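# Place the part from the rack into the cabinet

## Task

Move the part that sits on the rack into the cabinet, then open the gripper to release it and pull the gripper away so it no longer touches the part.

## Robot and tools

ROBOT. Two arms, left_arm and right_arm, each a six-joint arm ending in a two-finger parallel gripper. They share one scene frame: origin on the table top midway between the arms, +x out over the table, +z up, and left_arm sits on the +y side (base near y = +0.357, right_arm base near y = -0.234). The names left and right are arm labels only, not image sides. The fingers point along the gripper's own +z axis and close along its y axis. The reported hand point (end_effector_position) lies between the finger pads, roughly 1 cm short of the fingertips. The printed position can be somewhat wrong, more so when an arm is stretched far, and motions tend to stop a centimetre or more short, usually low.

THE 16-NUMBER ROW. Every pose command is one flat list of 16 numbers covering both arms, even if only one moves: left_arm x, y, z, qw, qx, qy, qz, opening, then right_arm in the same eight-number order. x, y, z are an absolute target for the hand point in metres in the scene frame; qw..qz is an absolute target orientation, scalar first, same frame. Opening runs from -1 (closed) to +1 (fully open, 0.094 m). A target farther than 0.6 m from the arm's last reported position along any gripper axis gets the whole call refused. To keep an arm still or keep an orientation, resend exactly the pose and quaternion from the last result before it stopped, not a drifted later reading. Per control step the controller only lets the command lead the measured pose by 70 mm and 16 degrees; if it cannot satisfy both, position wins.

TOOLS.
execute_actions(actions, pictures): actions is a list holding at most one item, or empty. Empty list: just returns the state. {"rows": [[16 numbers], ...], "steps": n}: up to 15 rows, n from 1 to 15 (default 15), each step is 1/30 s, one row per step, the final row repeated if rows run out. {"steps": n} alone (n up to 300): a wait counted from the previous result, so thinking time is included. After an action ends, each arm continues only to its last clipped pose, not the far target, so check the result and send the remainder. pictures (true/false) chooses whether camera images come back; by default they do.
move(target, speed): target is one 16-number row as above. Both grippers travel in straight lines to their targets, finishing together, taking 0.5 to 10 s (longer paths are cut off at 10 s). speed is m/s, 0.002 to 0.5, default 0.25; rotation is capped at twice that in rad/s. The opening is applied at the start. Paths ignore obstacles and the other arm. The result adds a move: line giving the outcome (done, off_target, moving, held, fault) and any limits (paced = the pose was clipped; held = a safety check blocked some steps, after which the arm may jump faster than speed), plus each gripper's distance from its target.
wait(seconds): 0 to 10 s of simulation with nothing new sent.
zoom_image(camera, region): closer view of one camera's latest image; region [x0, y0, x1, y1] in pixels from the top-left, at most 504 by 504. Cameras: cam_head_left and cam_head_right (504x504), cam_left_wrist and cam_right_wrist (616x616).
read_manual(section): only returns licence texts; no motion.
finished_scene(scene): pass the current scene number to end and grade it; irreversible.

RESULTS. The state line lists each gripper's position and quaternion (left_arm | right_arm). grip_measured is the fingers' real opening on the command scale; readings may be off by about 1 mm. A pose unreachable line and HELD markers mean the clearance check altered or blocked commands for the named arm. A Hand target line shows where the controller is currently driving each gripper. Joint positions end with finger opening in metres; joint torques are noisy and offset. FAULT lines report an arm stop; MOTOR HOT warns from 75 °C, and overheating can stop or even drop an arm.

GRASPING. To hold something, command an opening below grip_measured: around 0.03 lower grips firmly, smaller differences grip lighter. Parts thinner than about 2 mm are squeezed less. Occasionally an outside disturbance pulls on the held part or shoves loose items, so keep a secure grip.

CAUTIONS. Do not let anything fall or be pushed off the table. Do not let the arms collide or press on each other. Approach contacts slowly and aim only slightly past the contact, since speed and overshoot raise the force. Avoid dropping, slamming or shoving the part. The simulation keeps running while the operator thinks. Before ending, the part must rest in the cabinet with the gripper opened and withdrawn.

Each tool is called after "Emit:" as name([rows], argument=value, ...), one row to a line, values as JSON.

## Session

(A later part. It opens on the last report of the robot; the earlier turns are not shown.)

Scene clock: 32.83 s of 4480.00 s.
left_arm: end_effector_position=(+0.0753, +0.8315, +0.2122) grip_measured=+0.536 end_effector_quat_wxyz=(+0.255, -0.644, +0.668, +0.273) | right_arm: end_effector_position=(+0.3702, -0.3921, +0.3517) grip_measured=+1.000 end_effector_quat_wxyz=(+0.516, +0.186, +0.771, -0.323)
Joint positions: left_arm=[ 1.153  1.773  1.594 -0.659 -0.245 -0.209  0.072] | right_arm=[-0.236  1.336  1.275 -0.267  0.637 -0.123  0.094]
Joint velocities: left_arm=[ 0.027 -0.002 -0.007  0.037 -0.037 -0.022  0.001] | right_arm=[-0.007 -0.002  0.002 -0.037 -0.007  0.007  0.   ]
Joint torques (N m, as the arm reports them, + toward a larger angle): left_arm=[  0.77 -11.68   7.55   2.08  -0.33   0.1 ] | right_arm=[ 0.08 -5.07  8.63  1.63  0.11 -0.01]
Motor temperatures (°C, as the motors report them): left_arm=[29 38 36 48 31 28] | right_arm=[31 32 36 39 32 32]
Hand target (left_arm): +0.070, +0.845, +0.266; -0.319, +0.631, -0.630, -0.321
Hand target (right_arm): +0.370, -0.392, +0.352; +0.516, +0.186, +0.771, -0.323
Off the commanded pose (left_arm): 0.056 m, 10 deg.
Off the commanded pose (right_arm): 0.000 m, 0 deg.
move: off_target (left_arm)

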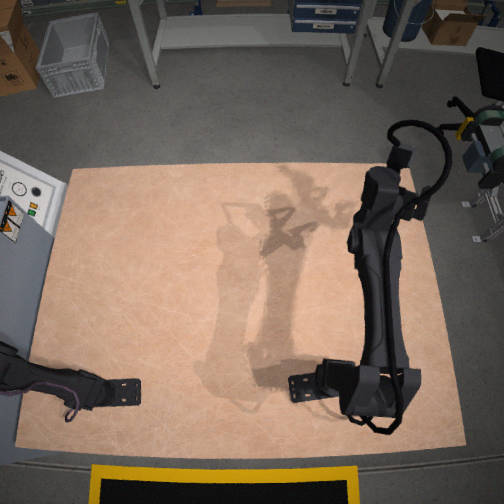

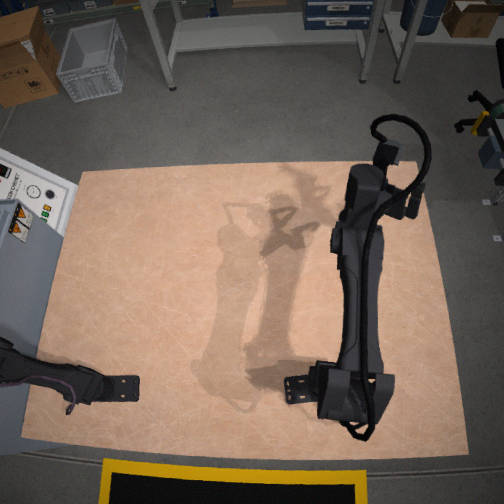

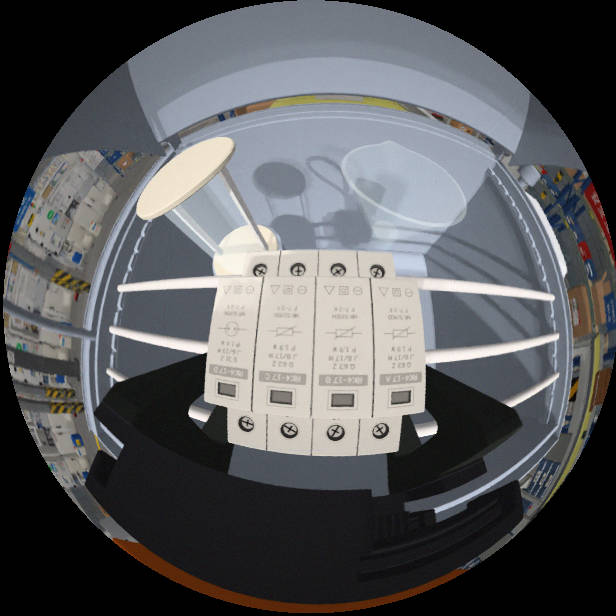

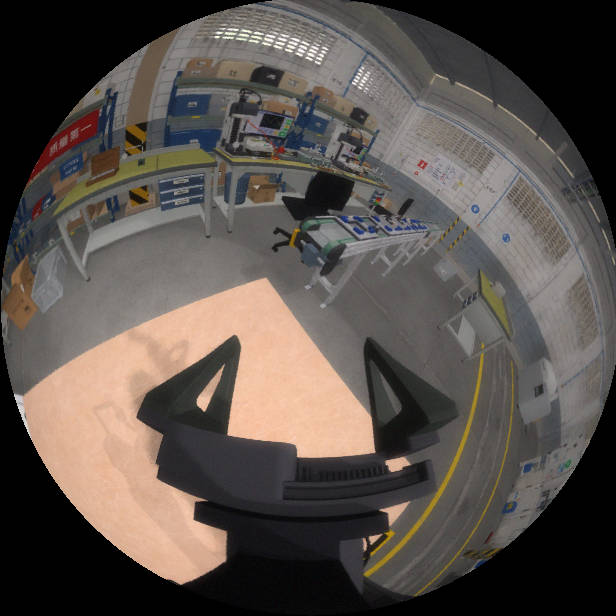

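Emit:
move(target=[0.072,0.85,0.248,0.321,-0.63,0.63,0.321,0.45,0.3702,-0.3921,0.3517,0.516,0.186,0.771,-0.323,1], speed=0.012)

Scene clock: 41.27 s of 4480.00 s.
left_arm: end_effector_position=(+0.0756, +0.8321, +0.2111) grip_measured=+0.536 end_effector_quat_wxyz=(+0.270, -0.641, +0.661, +0.281) | right_arm: end_effector_position=(+0.3702, -0.3921, +0.3517) grip_measured=+1.000 end_effector_quat_wxyz=(+0.516, +0.186, +0.771, -0.323)
Joint positions: left_arm=[ 1.153  1.748  1.536 -0.587 -0.245 -0.209  0.072] | right_arm=[-0.236  1.336  1.275 -0.267  0.637 -0.123  0.094]
Joint velocities: left_arm=[ 0.007 -0.012  0.002  0.125  0.037 -0.037 -0.   ] | right_arm=[ 0.012  0.012  0.002  0.022 -0.022  0.022  0.   ]
Joint torques (N m, as the arm reports them, + toward a larger angle): left_arm=[ 0.79 -9.9   6.88  2.15 -0.33  0.1 ] | right_arm=[ 0.09 -5.06  8.6   1.61  0.13  0.  ]
Motor temperatures (°C, as the motors report them): left_arm=[29 40 36 49 31 28] | right_arm=[31 32 37 39 32 32]
Hand target (left_arm): +0.071, +0.846, +0.249; -0.319, +0.631, -0.630, -0.321
Hand target (right_arm): +0.370, -0.392, +0.352; +0.516, +0.186, +0.771, -0.323
Off the commanded pose (left_arm): 0.041 m, 8 deg.
Off the commanded pose (right_arm): 0.000 m, 0 deg.
move: off_target (left_arm)

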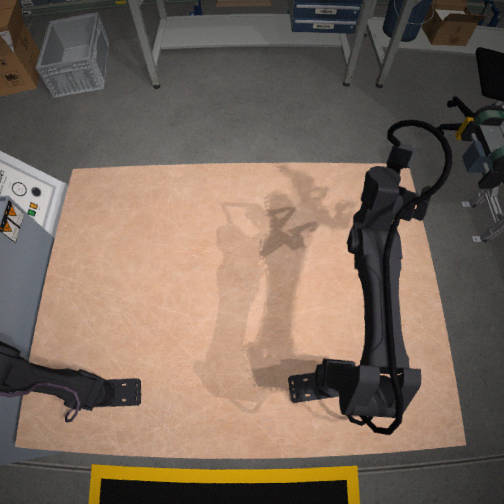

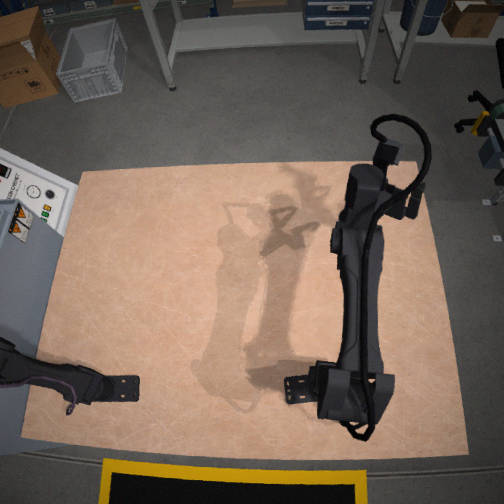

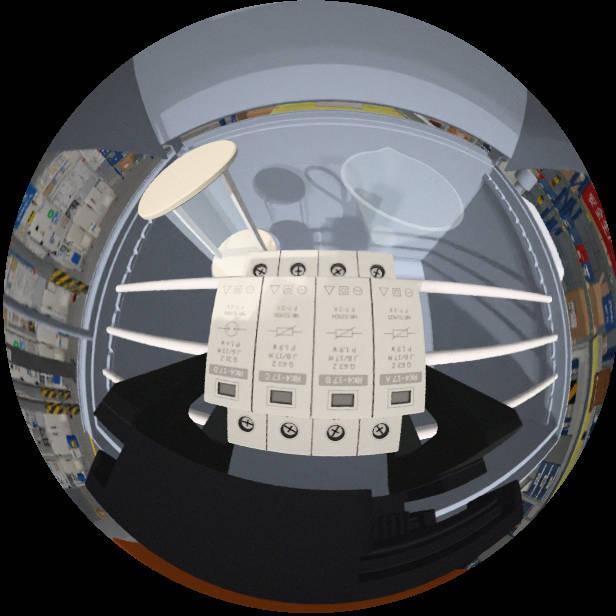

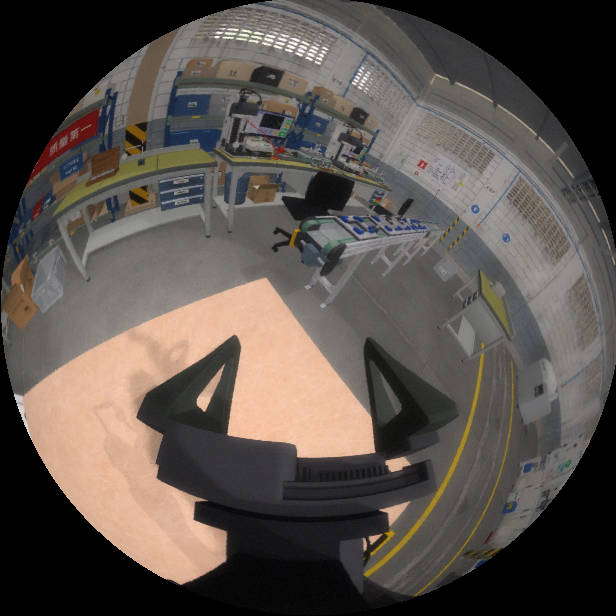

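Emit:
move(target=[0.072,0.845,0.235,0.321,-0.63,0.63,0.321,0.62,0.3702,-0.3921,0.3517,0.516,0.186,0.771,-0.323,1], speed=0.02)

Scene clock: 46.83 s of 4480.00 s.
left_arm: end_effector_position=(+0.0772, +0.8428, +0.2144) grip_measured=+0.618 end_effector_quat_wxyz=(+0.302, -0.635, +0.644, +0.303) | right_arm: end_effector_position=(+0.3702, -0.3921, +0.3517) grip_measured=+1.000 end_effector_quat_wxyz=(+0.516, +0.186, +0.771, -0.323)
Joint positions: left_arm=[ 1.153  1.736  1.475 -0.454 -0.257 -0.209  0.076] | right_arm=[-0.236  1.336  1.275 -0.267  0.637 -0.123  0.094]
Joint velocities: left_arm=[ 0.017 -0.007 -0.017 -0.022  0.022 -0.095 -0.001] | right_arm=[-0.002  0.022  0.002 -0.037 -0.007  0.007  0.   ]
Joint torques (N m, as the arm reports them, + toward a larger angle): left_arm=[ 0.53 -9.77  6.31  1.59 -0.23  0.09] | right_arm=[ 0.08 -5.12  8.65  1.62  0.12 -0.01]
Motor temperatures (°C, as the motors report them): left_arm=[29 40 36 49 31 28] | right_arm=[31 32 37 40 32 32]
Hand target (left_arm): +0.072, +0.845, +0.235; -0.320, +0.630, -0.630, -0.321
Hand target (right_arm): +0.370, -0.392, +0.352; +0.516, +0.186, +0.771, -0.323
Off the commanded pose (left_arm): 0.021 m, 3 deg.
Off the commanded pose (right_arm): 0.000 m, 0 deg.
move: off_target (left_arm)

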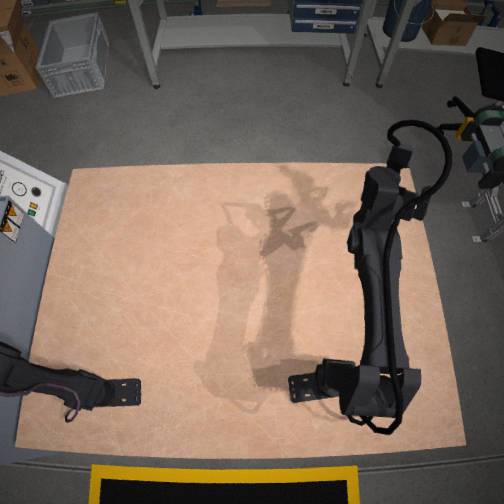

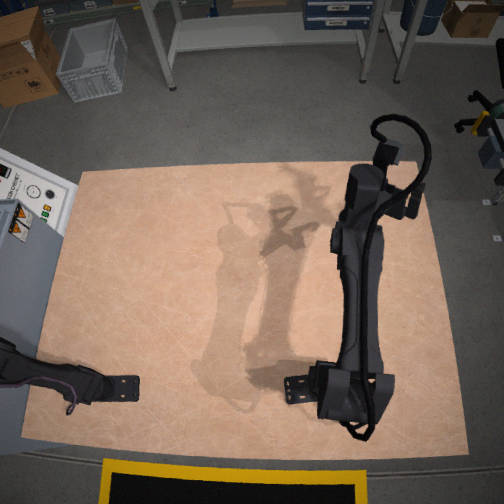

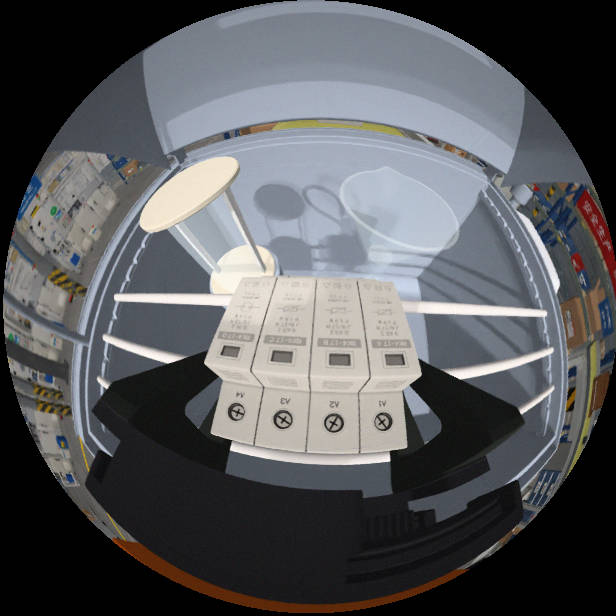

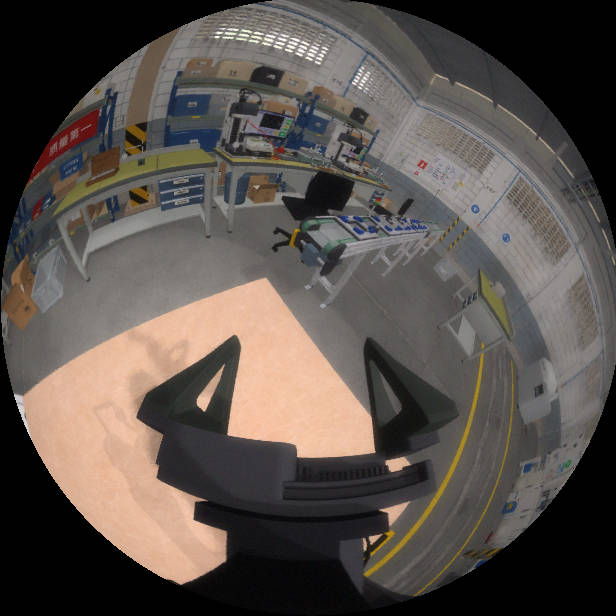

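Emit:
move(target=[0.072,0.825,0.29,0.321,-0.63,0.63,0.321,1,0.3702,-0.3921,0.3517,0.516,0.186,0.771,-0.323,1], speed=0.06)

Emit:
move(target=[0.09,0.68,0.42,0.39,-0.59,0.59,0.39,1,0.3702,-0.3921,0.3517,0.516,0.186,0.771,-0.323,1], speed=0.25)

Scene clock: 49.83 s of 4480.00 s.
left_arm: end_effector_position=(+0.0695, +0.8278, +0.2633) grip_measured=+1.000 end_effector_quat_wxyz=(-0.300, +0.636, -0.641, -0.308) | right_arm: end_effector_position=(+0.3702, -0.3921, +0.3517) grip_measured=+1.000 end_effector_quat_wxyz=(+0.516, +0.186, +0.771, -0.323)
Joint positions: left_arm=[ 1.153  1.685  1.606 -0.635 -0.27  -0.209  0.094] | right_arm=[-0.236  1.336  1.275 -0.267  0.637 -0.123  0.094]
Joint velocities: left_arm=[-0.012  0.012 -0.002 -0.051 -0.051 -0.007  0.   ] | right_arm=[-0.002 -0.022 -0.027  0.037  0.037 -0.066  0.   ]
Joint torques (N m, as the arm reports them, + toward a larger angle): left_arm=[-0.86 -9.06  8.48  1.26 -0.25 -0.02] | right_arm=[ 0.11 -5.05  8.65  1.62  0.12  0.  ]
Motor temperatures (°C, as the motors report them): left_arm=[29 41 36 48 31 28] | right_arm=[31 32 37 40 32 32]
Hand target (left_arm): +0.072, +0.824, +0.290; -0.321, +0.630, -0.630, -0.321
Hand target (right_arm): +0.370, -0.392, +0.352; +0.516, +0.186, +0.771, -0.323
Off the commanded pose (left_arm): 0.027 m, 3 deg.
Off the commanded pose (right_arm): 0.000 m, 0 deg.
move: off_target (left_arm)

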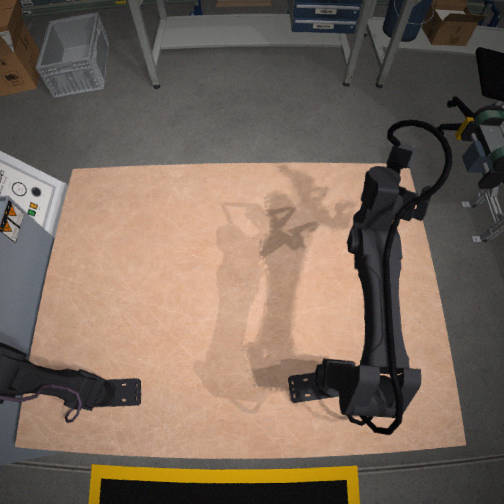

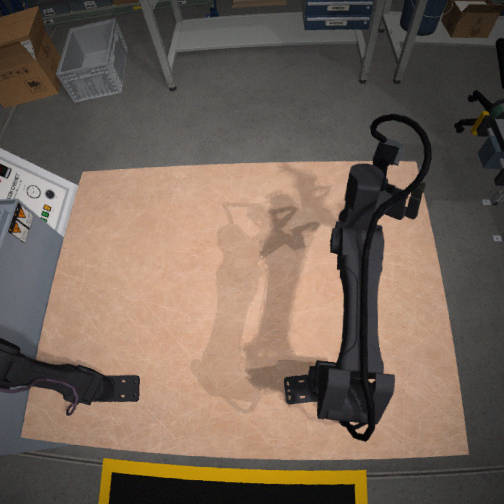

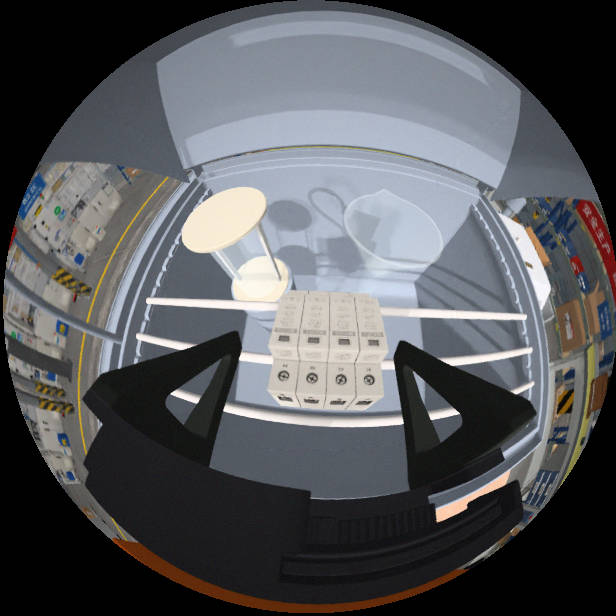

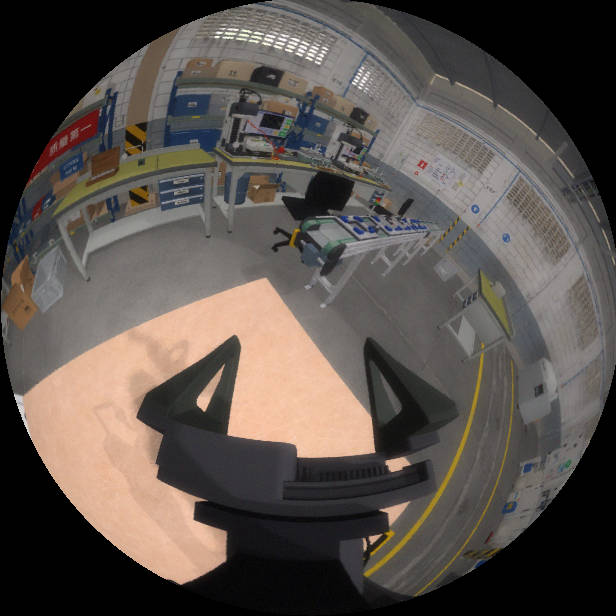

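Scene clock: 51.43 s of 4480.00 s.
left_arm: end_effector_position=(+0.0944, +0.6827, +0.4071) grip_measured=+1.000 end_effector_quat_wxyz=(+0.375, -0.588, +0.603, +0.386) | right_arm: end_effector_position=(+0.3702, -0.3921, +0.3517) grip_measured=+1.000 end_effector_quat_wxyz=(+0.516, +0.186, +0.771, -0.323)
Joint positions: left_arm=[ 0.779  1.302  1.677 -0.926 -0.639 -0.325  0.094] | right_arm=[-0.236  1.336  1.275 -0.267  0.637 -0.123  0.094]
Joint velocities: left_arm=[ 0.002 -0.007 -0.012 -0.051  0.007  0.037  0.   ] | right_arm=[-0.017 -0.007 -0.022 -0.022  0.081 -0.051  0.   ]
Joint torques (N m, as the arm reports them, + toward a larger angle): left_arm=[-0.75 -3.66  7.46  1.33 -0.34 -0.06] | right_arm=[ 0.12 -5.07  8.65  1.62  0.11  0.01]
Motor temperatures (°C, as the motors report them): left_arm=[29 41 36 48 31 28] | right_arm=[31 32 37 40 32 32]
Hand target (left_arm): +0.092, +0.679, +0.420; -0.389, +0.590, -0.590, -0.389
Hand target (right_arm): +0.370, -0.392, +0.352; +0.516, +0.186, +0.771, -0.323
Off the commanded pose (left_arm): 0.014 m, 2 deg.
Off the commanded pose (right_arm): 0.000 m, 0 deg.
move: off_target (left_arm)

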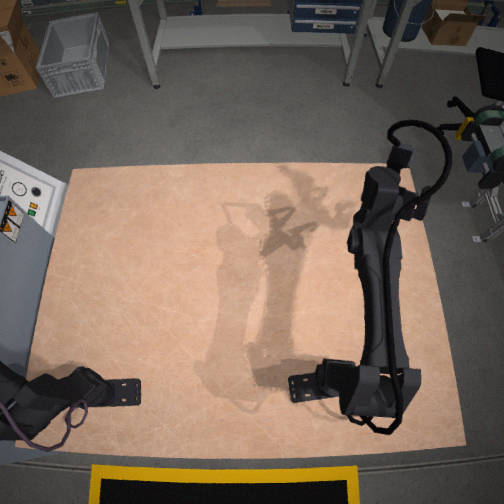

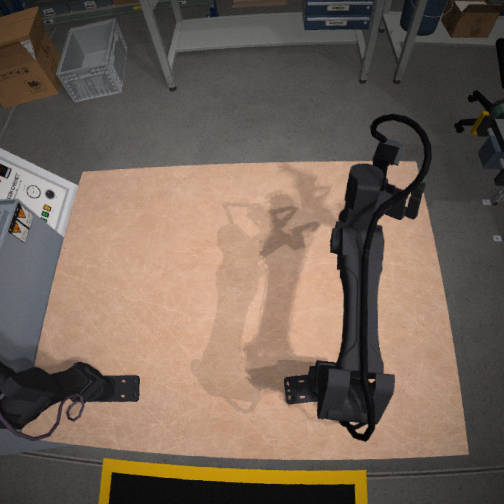

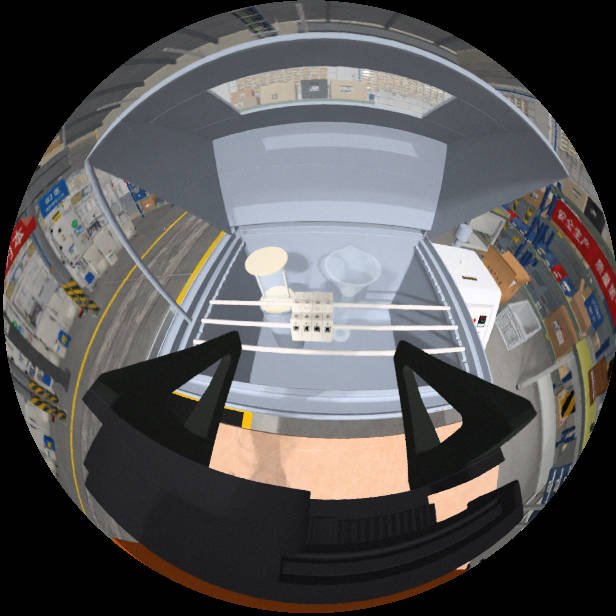

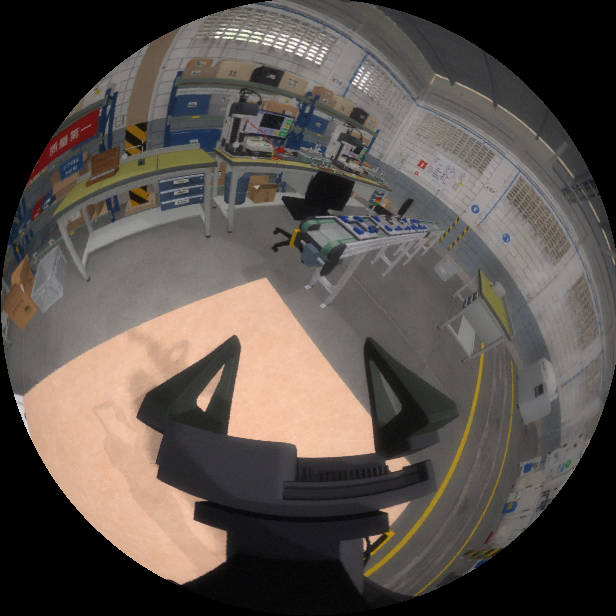

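Emit:
zoom_image(camera="cam_left_wrist", region=[200,240,480,400])

Region (200, 240, 480, 400) of cam_left_wrist's 616x616 image, scaled by 1.800, with more detail than that image has; it fills the top 288 rows of this view, and the rest is white.

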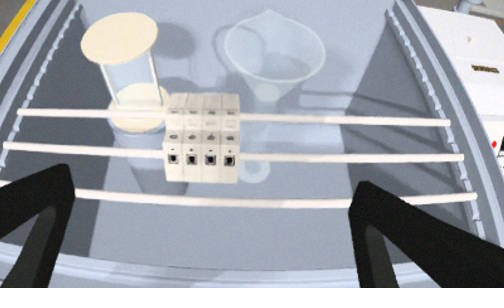

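Emit:
finished_scene(scene=2)

The scene is finished: the task was done.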